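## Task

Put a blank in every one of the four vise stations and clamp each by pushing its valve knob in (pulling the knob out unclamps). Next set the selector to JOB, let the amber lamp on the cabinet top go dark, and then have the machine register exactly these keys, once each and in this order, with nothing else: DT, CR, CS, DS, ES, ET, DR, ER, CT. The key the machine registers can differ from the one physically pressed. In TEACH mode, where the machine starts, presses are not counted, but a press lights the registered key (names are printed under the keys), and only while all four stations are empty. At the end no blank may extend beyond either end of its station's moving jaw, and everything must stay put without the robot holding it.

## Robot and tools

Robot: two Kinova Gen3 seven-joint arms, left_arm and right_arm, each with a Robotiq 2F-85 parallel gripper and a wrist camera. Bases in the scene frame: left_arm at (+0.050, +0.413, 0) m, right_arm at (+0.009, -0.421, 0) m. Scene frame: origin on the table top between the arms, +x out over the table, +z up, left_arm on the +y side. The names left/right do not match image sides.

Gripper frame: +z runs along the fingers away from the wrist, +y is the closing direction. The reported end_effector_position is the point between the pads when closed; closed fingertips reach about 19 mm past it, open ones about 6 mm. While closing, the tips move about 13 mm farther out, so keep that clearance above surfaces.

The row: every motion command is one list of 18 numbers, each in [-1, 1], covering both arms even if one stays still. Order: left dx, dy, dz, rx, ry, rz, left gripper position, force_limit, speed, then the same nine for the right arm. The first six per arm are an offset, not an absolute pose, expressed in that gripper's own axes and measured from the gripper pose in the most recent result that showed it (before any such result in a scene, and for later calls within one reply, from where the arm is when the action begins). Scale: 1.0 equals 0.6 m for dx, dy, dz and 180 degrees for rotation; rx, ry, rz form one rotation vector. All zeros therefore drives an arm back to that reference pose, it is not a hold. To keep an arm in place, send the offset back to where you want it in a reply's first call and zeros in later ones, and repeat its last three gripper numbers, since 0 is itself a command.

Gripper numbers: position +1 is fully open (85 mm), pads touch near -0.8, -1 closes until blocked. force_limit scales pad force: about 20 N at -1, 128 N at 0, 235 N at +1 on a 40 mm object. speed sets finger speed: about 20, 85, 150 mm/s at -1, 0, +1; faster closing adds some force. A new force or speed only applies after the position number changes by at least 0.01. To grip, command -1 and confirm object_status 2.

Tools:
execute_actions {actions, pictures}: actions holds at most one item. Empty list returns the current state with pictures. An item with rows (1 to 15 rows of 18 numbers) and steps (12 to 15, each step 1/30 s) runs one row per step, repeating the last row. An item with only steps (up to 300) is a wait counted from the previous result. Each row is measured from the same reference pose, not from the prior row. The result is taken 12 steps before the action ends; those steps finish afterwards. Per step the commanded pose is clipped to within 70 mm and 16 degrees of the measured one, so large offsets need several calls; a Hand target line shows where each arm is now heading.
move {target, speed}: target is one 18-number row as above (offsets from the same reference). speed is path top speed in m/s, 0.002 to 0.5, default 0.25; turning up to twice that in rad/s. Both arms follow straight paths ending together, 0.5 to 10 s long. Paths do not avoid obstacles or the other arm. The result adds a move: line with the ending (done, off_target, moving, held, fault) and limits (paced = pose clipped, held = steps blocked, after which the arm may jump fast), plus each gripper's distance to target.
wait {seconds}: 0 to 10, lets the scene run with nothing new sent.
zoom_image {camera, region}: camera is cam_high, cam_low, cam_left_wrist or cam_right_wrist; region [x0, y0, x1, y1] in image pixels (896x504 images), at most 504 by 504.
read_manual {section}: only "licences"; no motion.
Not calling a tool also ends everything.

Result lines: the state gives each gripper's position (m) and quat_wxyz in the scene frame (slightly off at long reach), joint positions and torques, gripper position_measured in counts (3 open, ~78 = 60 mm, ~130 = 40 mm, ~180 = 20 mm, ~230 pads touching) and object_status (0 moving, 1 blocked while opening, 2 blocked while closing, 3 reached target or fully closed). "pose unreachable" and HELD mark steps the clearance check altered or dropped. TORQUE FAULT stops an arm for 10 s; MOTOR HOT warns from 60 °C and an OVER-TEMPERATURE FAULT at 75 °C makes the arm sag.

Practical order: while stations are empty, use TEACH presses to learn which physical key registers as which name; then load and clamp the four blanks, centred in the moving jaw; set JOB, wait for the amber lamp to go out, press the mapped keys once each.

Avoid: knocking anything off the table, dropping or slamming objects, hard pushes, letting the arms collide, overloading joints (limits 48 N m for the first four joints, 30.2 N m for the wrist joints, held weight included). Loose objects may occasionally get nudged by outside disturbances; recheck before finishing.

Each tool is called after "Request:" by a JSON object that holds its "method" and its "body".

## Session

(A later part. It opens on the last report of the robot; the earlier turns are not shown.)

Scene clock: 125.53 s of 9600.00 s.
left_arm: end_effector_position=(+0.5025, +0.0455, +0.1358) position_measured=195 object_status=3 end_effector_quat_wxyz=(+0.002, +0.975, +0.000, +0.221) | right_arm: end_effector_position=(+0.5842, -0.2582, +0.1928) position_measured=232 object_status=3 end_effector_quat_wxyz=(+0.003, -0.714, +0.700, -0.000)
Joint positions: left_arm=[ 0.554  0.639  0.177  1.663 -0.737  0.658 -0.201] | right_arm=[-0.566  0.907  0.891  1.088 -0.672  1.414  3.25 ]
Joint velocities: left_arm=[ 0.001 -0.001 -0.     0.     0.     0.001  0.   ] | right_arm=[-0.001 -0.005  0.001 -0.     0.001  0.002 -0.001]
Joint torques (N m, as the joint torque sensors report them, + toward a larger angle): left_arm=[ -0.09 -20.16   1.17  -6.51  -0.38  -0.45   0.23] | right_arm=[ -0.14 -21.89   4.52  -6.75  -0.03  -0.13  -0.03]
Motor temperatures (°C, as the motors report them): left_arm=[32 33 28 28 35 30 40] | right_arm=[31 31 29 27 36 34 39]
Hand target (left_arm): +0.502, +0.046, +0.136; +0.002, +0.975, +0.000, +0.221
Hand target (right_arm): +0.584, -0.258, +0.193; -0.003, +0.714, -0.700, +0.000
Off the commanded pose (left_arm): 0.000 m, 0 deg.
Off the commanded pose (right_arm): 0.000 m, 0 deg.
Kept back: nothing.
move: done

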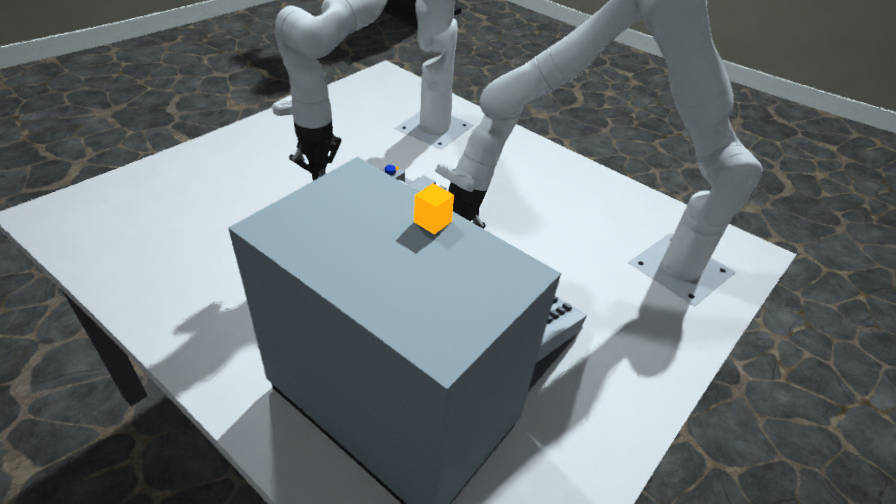

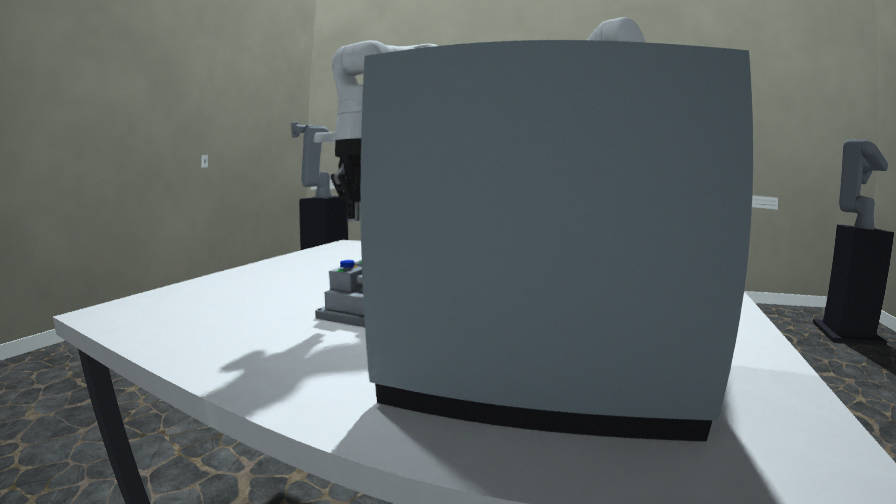

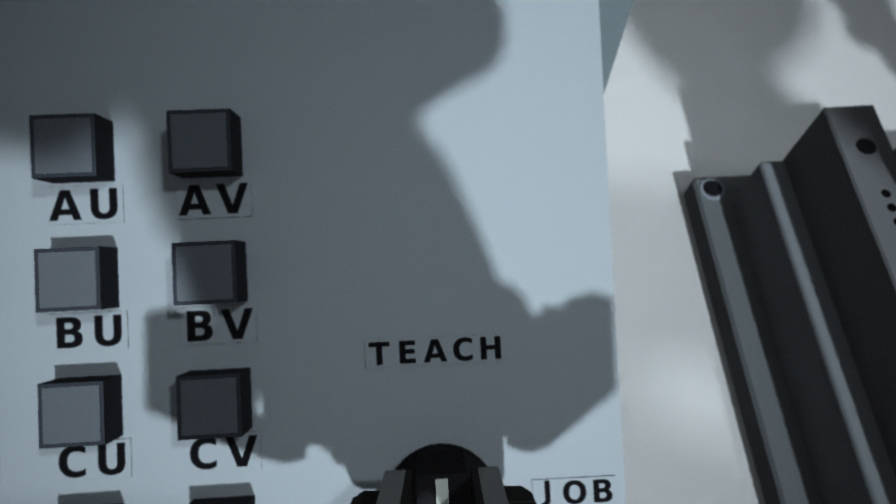

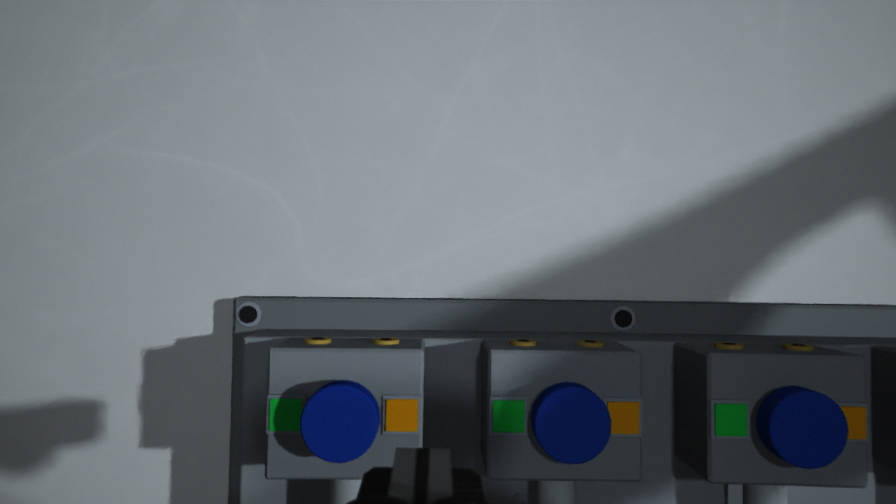

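All green. Turn the selector; right arm retreats.

Request:
{"method": "move", "body": {"target": [0,0,0,0,0,0.51,-0.52,-0.7,-0.5, 0.1,0.3,-0.05,0,0,0,-1,0,1], "speed": 0.3}}

Scene clock: 128.93 s of 9600.00 s.
left_arm: end_effector_position=(+0.5005, +0.0434, +0.1351) position_measured=195 object_status=3 end_effector_quat_wxyz=(-0.156, +0.678, -0.701, +0.156) | right_arm: end_effector_position=(+0.4057, -0.3224, +0.2220) position_measured=232 object_status=3 end_effector_quat_wxyz=(+0.002, -0.714, +0.700, -0.001)
Joint positions: left_arm=[ 0.337  0.693  0.535  1.673 -1.014  0.8   -1.601] | right_arm=[-0.91   0.496  1.072  1.778 -0.477  1.151  3.355]
Joint velocities: left_arm=[-0.002  0.001  0.001 -0.002  0.004  0.001 -0.01 ] | right_arm=[-0.005 -0.005  0.001  0.003  0.    -0.001 -0.001]
Joint torques (N m, as the joint torque sensors report them, + toward a larger angle): left_arm=[ -0.96 -20.52   2.02  -6.3   -1.19   0.4    0.67] | right_arm=[ -0.18 -12.01   3.11  -6.69   0.13  -0.2   -0.07]
Motor temperatures (°C, as the motors report them): left_arm=[32 33 28 28 35 30 40] | right_arm=[31 31 29 27 36 34 39]
Hand target (left_arm): +0.503, +0.045, +0.136; -0.158, +0.679, -0.700, +0.156
Hand target (right_arm): +0.406, -0.322, +0.222; -0.002, +0.714, -0.700, +0.001
Off the commanded pose (left_arm): 0.003 m, 0 deg.
Off the commanded pose (right_arm): 0.001 m, 0 deg.
Kept back: nothing.
move: done

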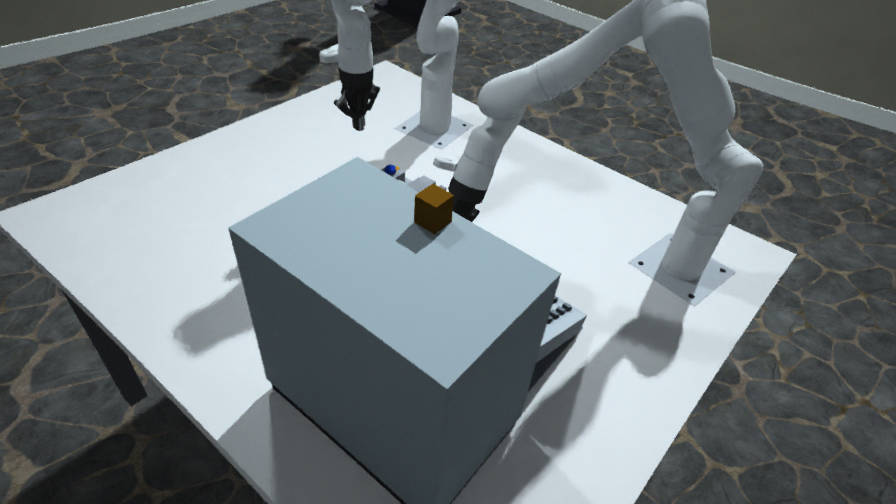

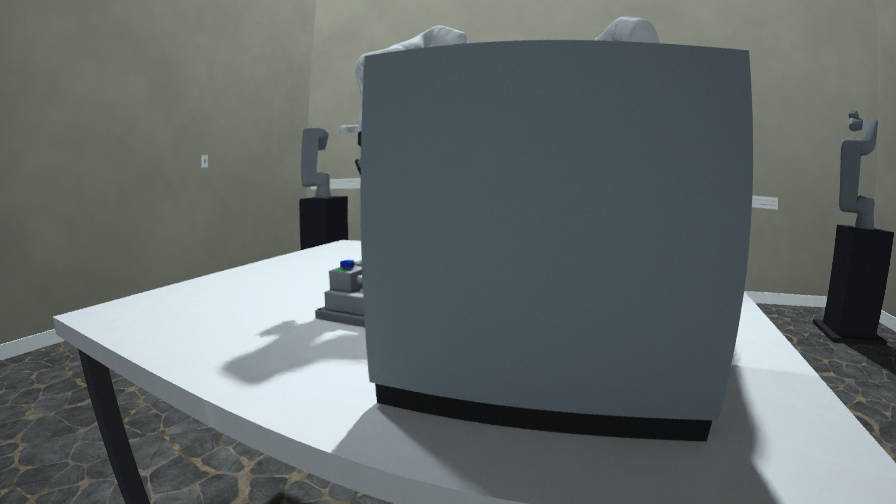

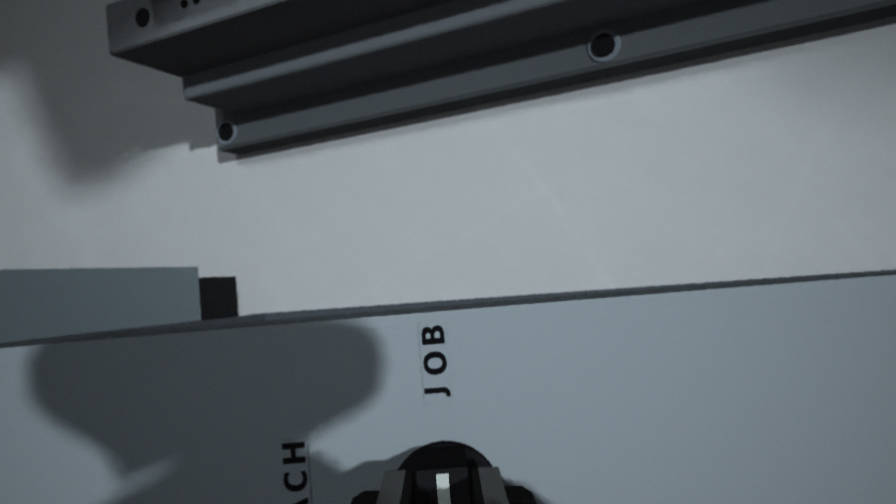

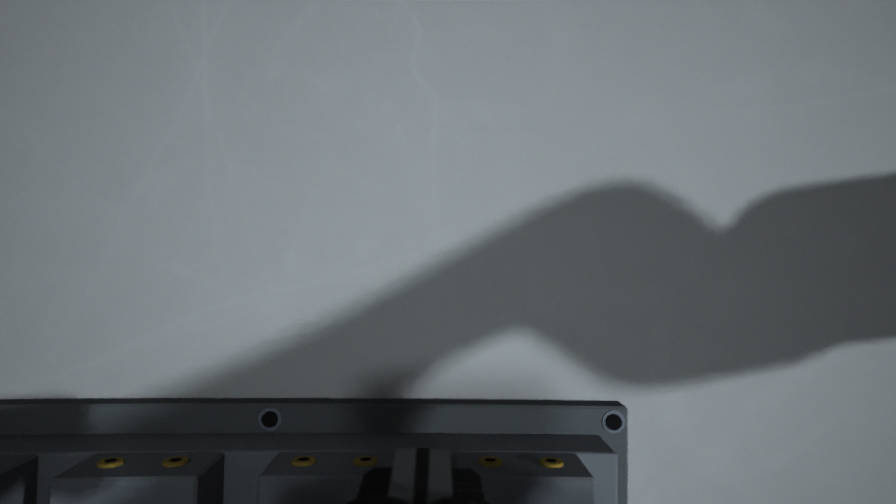

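Request:
{"method": "move", "body": {"target": [0,0.002,-0.052,0,0,0,-0.2,0,0.5, 0,0,0,0,0,0,-1,0,1], "speed": 0.06}}

Request:
{"method": "move", "body": {"target": [-0.2123,0.069,0.025,0,0,-0.51,-1,0,1, 0,0,0,0,0,0,-1,0,1], "speed": 0.4}}

Scene clock: 130.57 s of 9600.00 s.
left_arm: end_effector_position=(+0.4860, +0.0438, +0.1625) position_measured=154 object_status=3 end_effector_quat_wxyz=(-0.156, +0.678, -0.701, +0.156) | right_arm: end_effector_position=(+0.4057, -0.3224, +0.2220) position_measured=232 object_status=3 end_effector_quat_wxyz=(+0.002, -0.714, +0.700, -0.001)
Joint positions: left_arm=[ 0.331  0.636  0.569  1.679 -0.963  0.847 -1.632] | right_arm=[-0.91   0.496  1.072  1.778 -0.477  1.151  3.355]
Joint velocities: left_arm=[-0.002 -0.005  0.001  0.001  0.002  0.002 -0.002] | right_arm=[ 0.002 -0.     0.    -0.001 -0.    -0.     0.   ]
Joint torques (N m, as the joint torque sensors report them, + toward a larger angle): left_arm=[  0.11 -19.31   3.24  -6.36  -0.52  -0.35   0.31] | right_arm=[ -0.42 -12.14   2.98  -7.04   0.07  -0.21   0.09]
Motor temperatures (°C, as the motors report them): left_arm=[32 33 28 28 35 30 40] | right_arm=[31 31 29 27 36 34 39]
Hand target (left_arm): +0.486, +0.044, +0.163; -0.156, +0.678, -0.701, +0.156
Hand target (right_arm): +0.406, -0.322, +0.222; -0.002, +0.714, -0.700, +0.001
Off the commanded pose (left_arm): 0.000 m, 0 deg.
Off the commanded pose (right_arm): 0.000 m, 0 deg.
Kept back: nothing.
move: done

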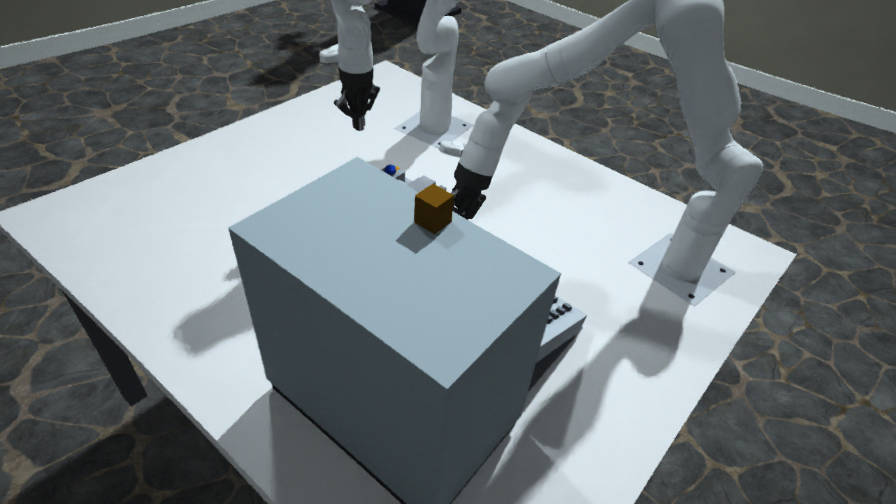

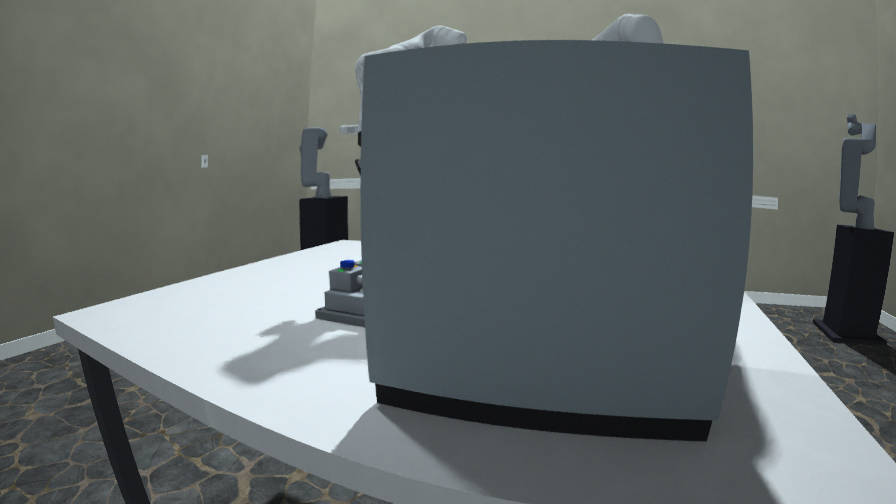

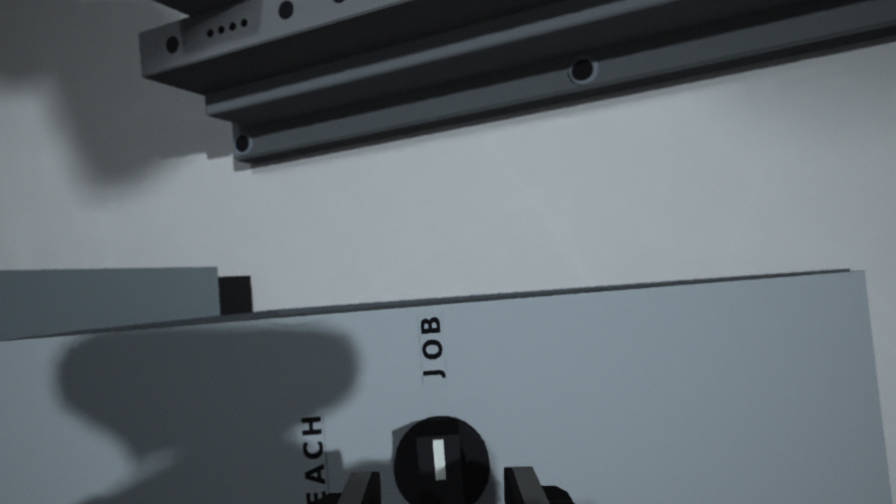

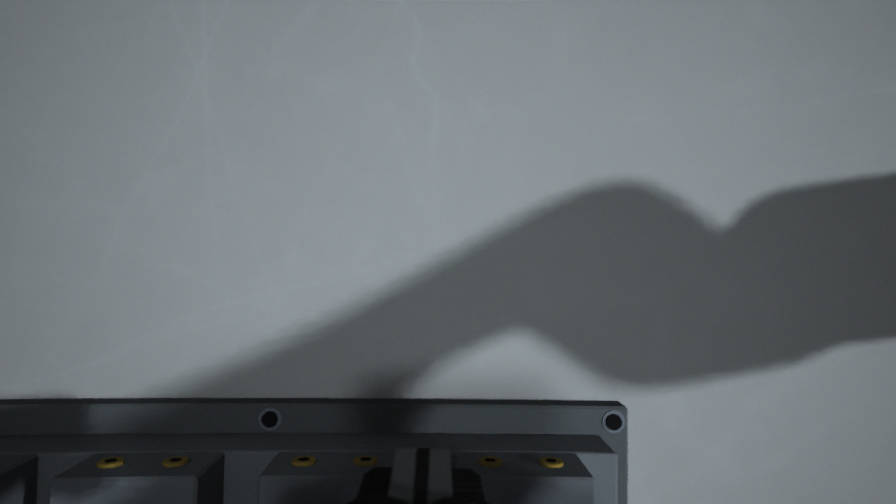

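Scene clock: 133.10 s of 9600.00 s.
left_arm: end_effector_position=(+0.4588, +0.1728, +0.1313) position_measured=232 object_status=3 end_effector_quat_wxyz=(+0.003, +0.976, -0.001, +0.219) | right_arm: end_effector_position=(+0.4057, -0.3224, +0.2220) position_measured=232 object_status=3 end_effector_quat_wxyz=(+0.002, -0.714, +0.700, -0.001)
Joint positions: left_arm=[ 0.445  0.438  0.083  2.074 -0.854  0.393 -0.161] | right_arm=[-0.91   0.496  1.072  1.778 -0.477  1.151  3.355]
Joint velocities: left_arm=[ 0.022 -0.001 -0.014  0.007 -0.02  -0.01   0.027] | right_arm=[ 0.     0.    -0.     0.001 -0.001  0.001 -0.   ]
Joint torques (N m, as the joint torque sensors report them, + toward a larger angle): left_arm=[  0.   -15.67   0.6   -5.89  -0.54  -0.83   0.2 ] | right_arm=[ -0.15 -12.15   3.28  -6.98   0.03  -0.21   0.03]
Motor temperatures (°C, as the motors report them): left_arm=[32 33 28 28 35 30 40] | right_arm=[31 31 29 27 36 34 39]
Hand target (left_arm): +0.458, +0.172, +0.131; +0.003, +0.976, -0.001, +0.220
Hand target (right_arm): +0.406, -0.322, +0.222; -0.002, +0.714, -0.700, +0.001
Off the commanded pose (left_arm): 0.001 m, 0 deg.
Off the commanded pose (right_arm): 0.000 m, 0 deg.
Kept back: nothing.
move: done

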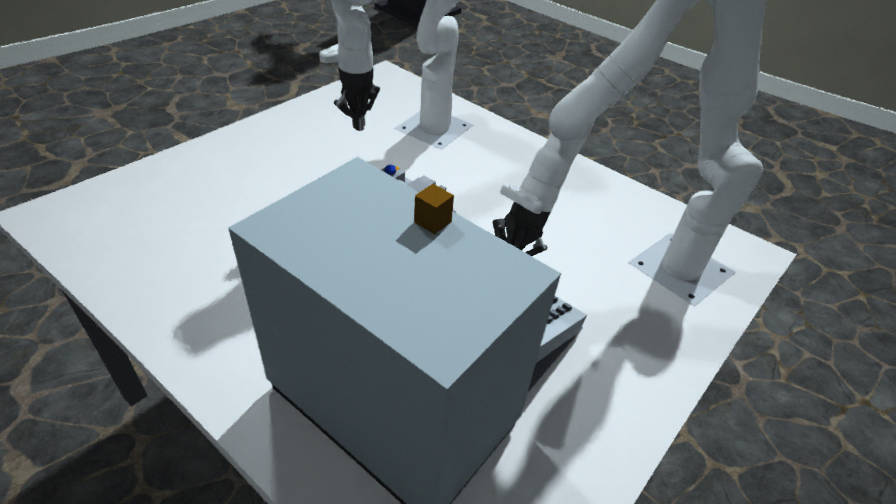

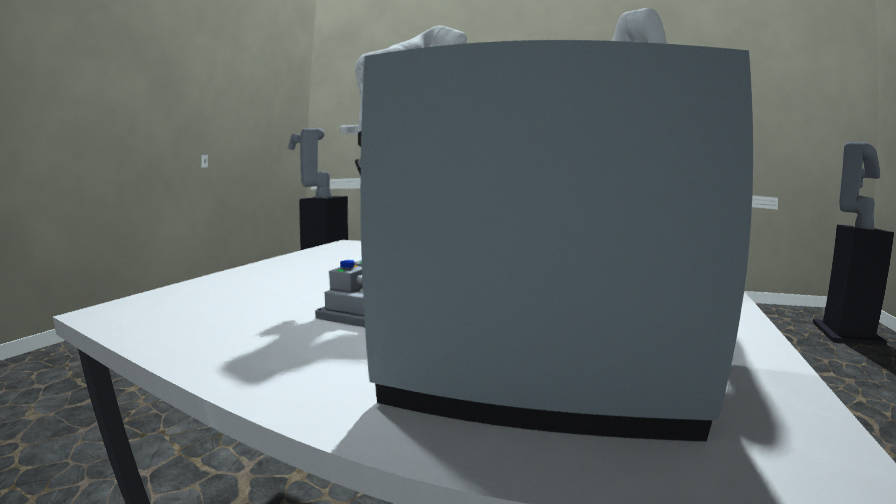

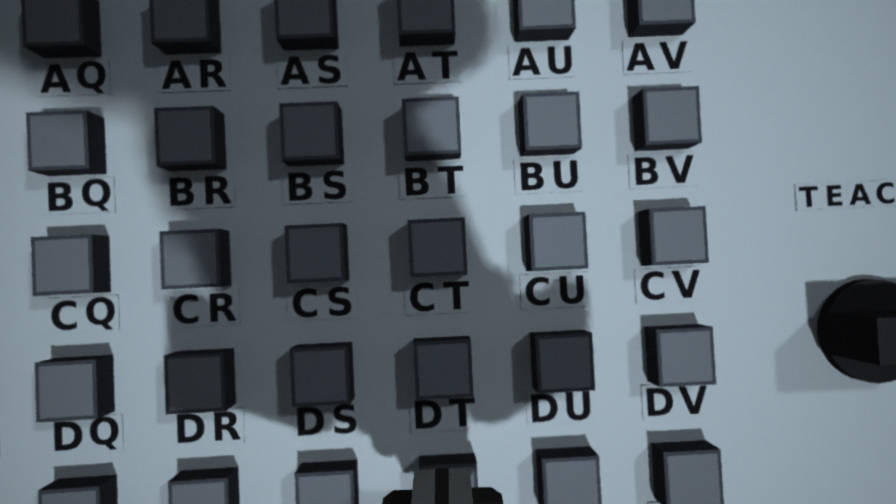

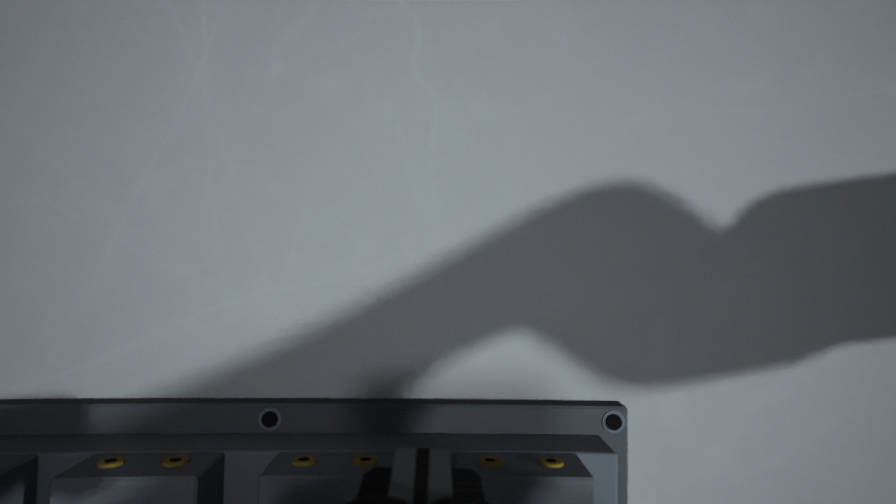

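Request:
{"method": "move", "body": {"target": [0.001,0.0015,0.041,0,0,0,-1,0,1, 0,0,0,0,0,0,-1,0,1], "speed": 0.03}}

Request:
{"method": "execute_actions", "body": {"actions": [{"rows":[[0,0,-0.008,0,0,0,-1,0,1,0,0,0,0,0,0,-1,0,1],[0,0,-0.016,0,0,0,-1,0,1,0,0,0,0,0,0,-1,0,1],[0,0,-0.026,0,0,0,-1,0,1,0,0,0,0,0,0,-1,0,1]],"steps":12}]}}

Request:
{"method": "move", "body": {"target": [0.057,-0.1125,0,0,0,0,-1,0,1, 0,0,0,0,0,0,-1,0,1], "speed": 0.15}}

Scene clock: 134.87 s of 9600.00 s.
left_arm: end_effector_position=(+0.4689, +0.1718, +0.1113) position_measured=232 object_status=3 end_effector_quat_wxyz=(+0.003, +0.975, -0.001, +0.220) | right_arm: end_effector_position=(+0.4057, -0.3224, +0.2220) position_measured=232 object_status=3 end_effector_quat_wxyz=(+0.002, -0.714, +0.700, -0.001)
Joint positions: left_arm=[ 0.476  0.494  0.025  2.067 -0.912  0.336 -0.105] | right_arm=[-0.91   0.496  1.072  1.778 -0.477  1.151  3.355]
Joint velocities: left_arm=[ 0.007 -0.001 -0.008  0.002 -0.009 -0.005  0.01 ] | right_arm=[-0.     0.001 -0.     0.     0.     0.     0.001]
Joint torques (N m, as the joint torque sensors report them, + toward a larger angle): left_arm=[ -0.99 -11.94  -0.17  -7.06  -0.25  -1.69   0.  ] | right_arm=[ -0.23 -12.15   3.07  -6.99   0.07  -0.23   0.03]
Motor temperatures (°C, as the motors report them): left_arm=[32 33 28 28 35 30 40] | right_arm=[31 31 29 27 36 34 39]
Hand target (left_arm): +0.470, +0.172, +0.109; +0.003, +0.976, -0.001, +0.219
Hand target (right_arm): +0.406, -0.322, +0.222; -0.002, +0.714, -0.700, +0.001
Off the commanded pose (left_arm): 0.002 m, 0 deg.
Off the commanded pose (right_arm): 0.000 m, 0 deg.
Kept back: nothing.
move: done

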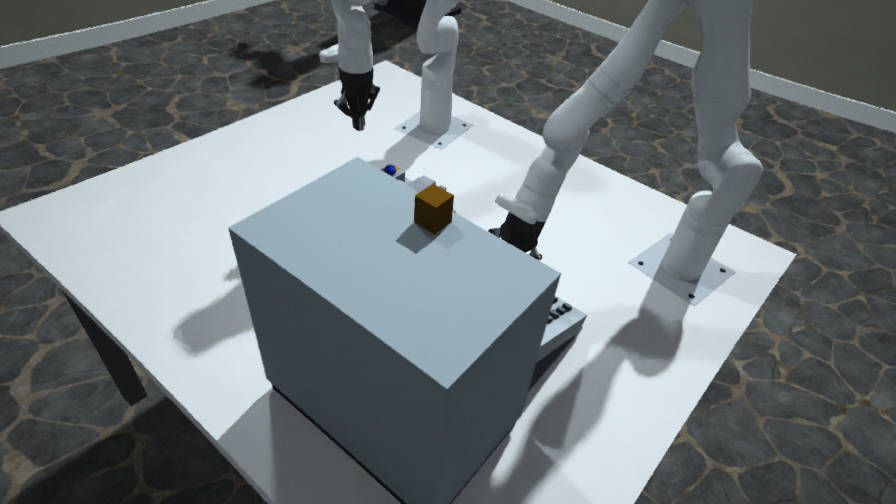

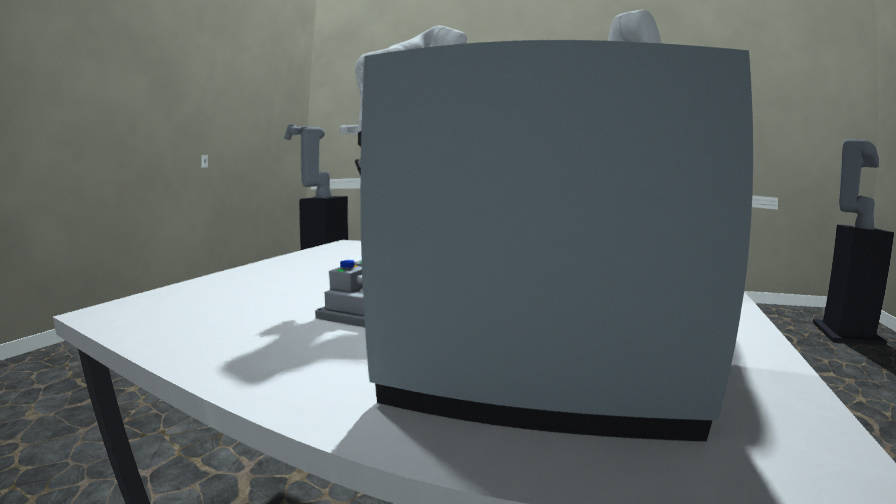

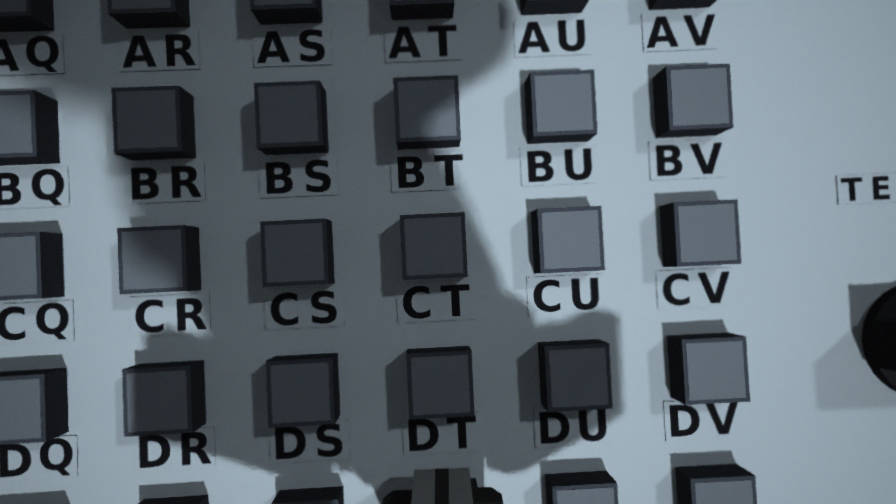

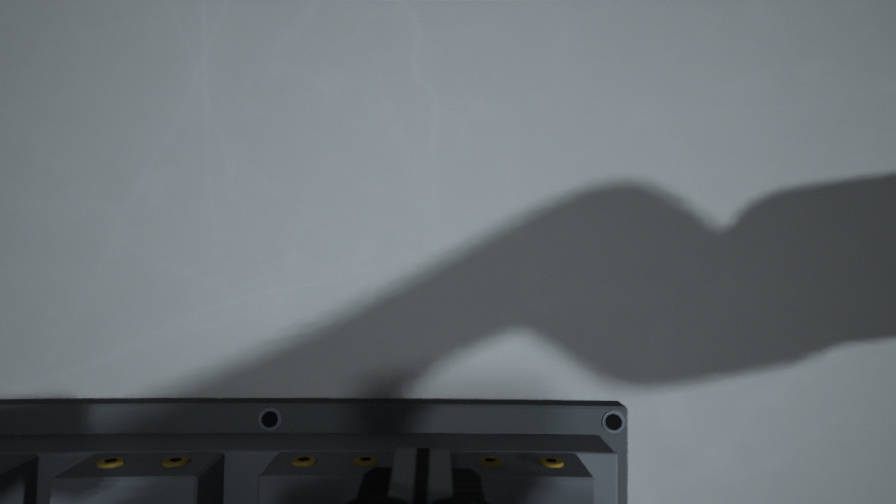

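Scene clock: 134.90 s of 9600.00 s.
left_arm: end_effector_position=(+0.4689, +0.1718, +0.1113) position_measured=232 object_status=3 end_effector_quat_wxyz=(+0.003, +0.975, -0.001, +0.220) | right_arm: end_effector_position=(+0.4057, -0.3224, +0.2220) position_measured=232 object_status=3 end_effector_quat_wxyz=(+0.002, -0.714, +0.700, -0.001)
Joint positions: left_arm=[ 0.477  0.494  0.024  2.067 -0.912  0.336 -0.105] | right_arm=[-0.91   0.496  1.072  1.778 -0.477  1.151  3.355]
Joint velocities: left_arm=[ 0.005 -0.    -0.006  0.001 -0.006 -0.006  0.006] | right_arm=[ 0.     0.001 -0.    -0.    -0.    -0.    -0.   ]
Joint torques (N m, as the joint torque sensors report them, + toward a larger angle): left_arm=[ -1.63 -11.9   -1.08  -6.89  -0.42  -1.55   0.51] | right_arm=[ -0.22 -12.09   3.18  -7.21   0.05  -0.26  -0.04]
Motor temperatures (°C, as the motors report them): left_arm=[32 33 28 28 35 30 40] | right_arm=[31 31 29 27 36 34 39]
Kept back: the last 12 steps of this action, its rows measured from the state above.
Steps of this call (step 1: nothing new was sent). Readings (end_effector_position | what the end effector reports):
1: the state above

Scene clock: 136.33 s of 9600.00 s.
left_arm: end_effector_position=(+0.4920, +0.2378, +0.1388) position_measured=232 object_status=3 end_effector_quat_wxyz=(+0.003, +0.976, -0.002, +0.220) | right_arm: end_effector_position=(+0.4058, -0.3224, +0.2220) position_measured=232 object_status=3 end_effector_quat_wxyz=(+0.002, -0.714, +0.700, -0.001)
Joint positions: left_arm=[ 0.195  0.406  0.142  2.1   -0.815  0.328 -0.386] | right_arm=[-0.91   0.496  1.072  1.778 -0.477  1.151  3.355]
Joint velocities: left_arm=[-0.039 -0.001  0.021 -0.007  0.028  0.01  -0.037] | right_arm=[-0.001 -0.     0.    -0.    -0.    -0.001  0.   ]
Joint torques (N m, as the joint torque sensors report them, + toward a larger angle): left_arm=[  0.17 -14.93   0.52  -5.22  -0.07  -0.32   0.33] | right_arm=[ -0.21 -12.03   3.16  -6.95   0.04  -0.33  -0.06]
Motor temperatures (°C, as the motors report them): left_arm=[32 33 28 28 35 30 40] | right_arm=[31 31 29 27 36 34 39]
Hand target (left_arm): +0.493, +0.239, +0.139; +0.003, +0.976, -0.001, +0.219
Hand target (right_arm): +0.406, -0.322, +0.222; -0.002, +0.714, -0.700, +0.001
Off your previous action's commanded pose (left_arm): 0.001 m, 0 deg at its last step (step 12 of this call).
Off your previous action's commanded pose (right_arm): 0.000 m, 0 deg at its last step (step 12 of this call).
Off the commanded pose (left_arm): 0.002 m, 0 deg.
Off the commanded pose (right_arm): 0.000 m, 0 deg.
Kept back: nothing.
move: done

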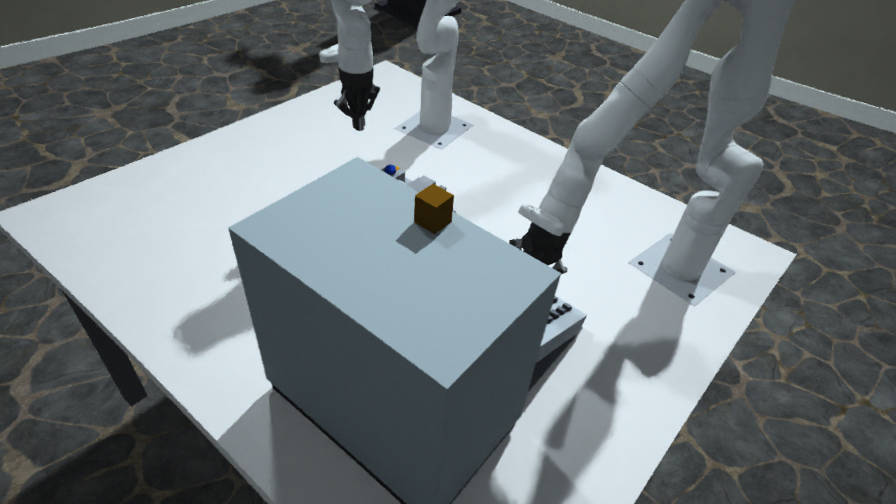

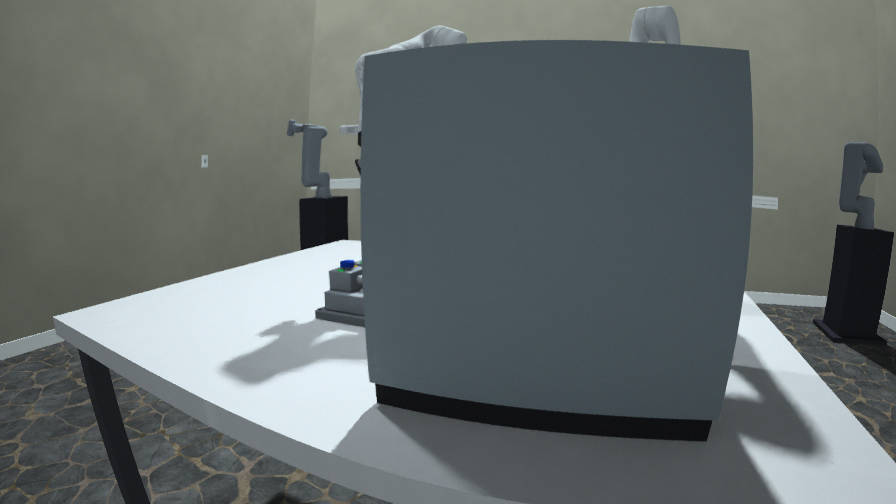

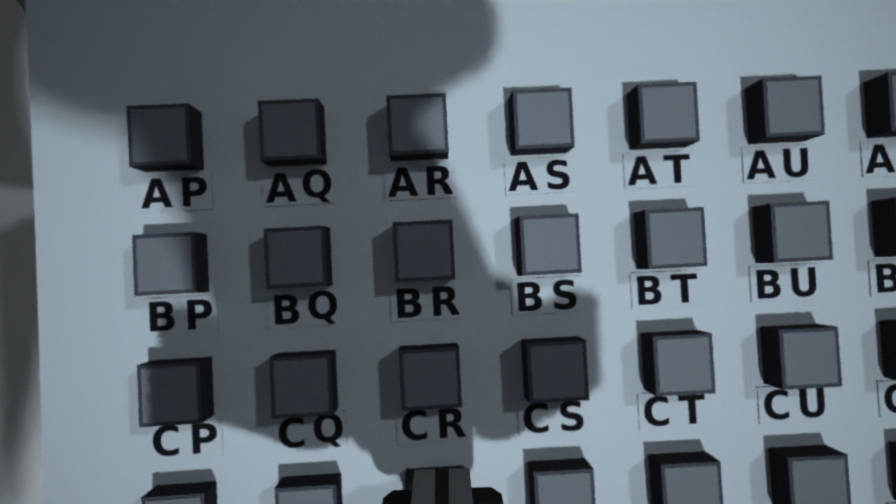

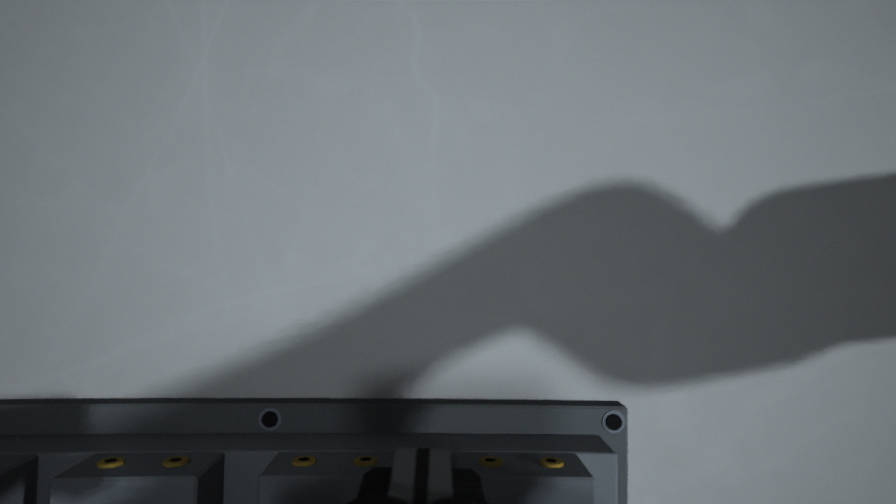

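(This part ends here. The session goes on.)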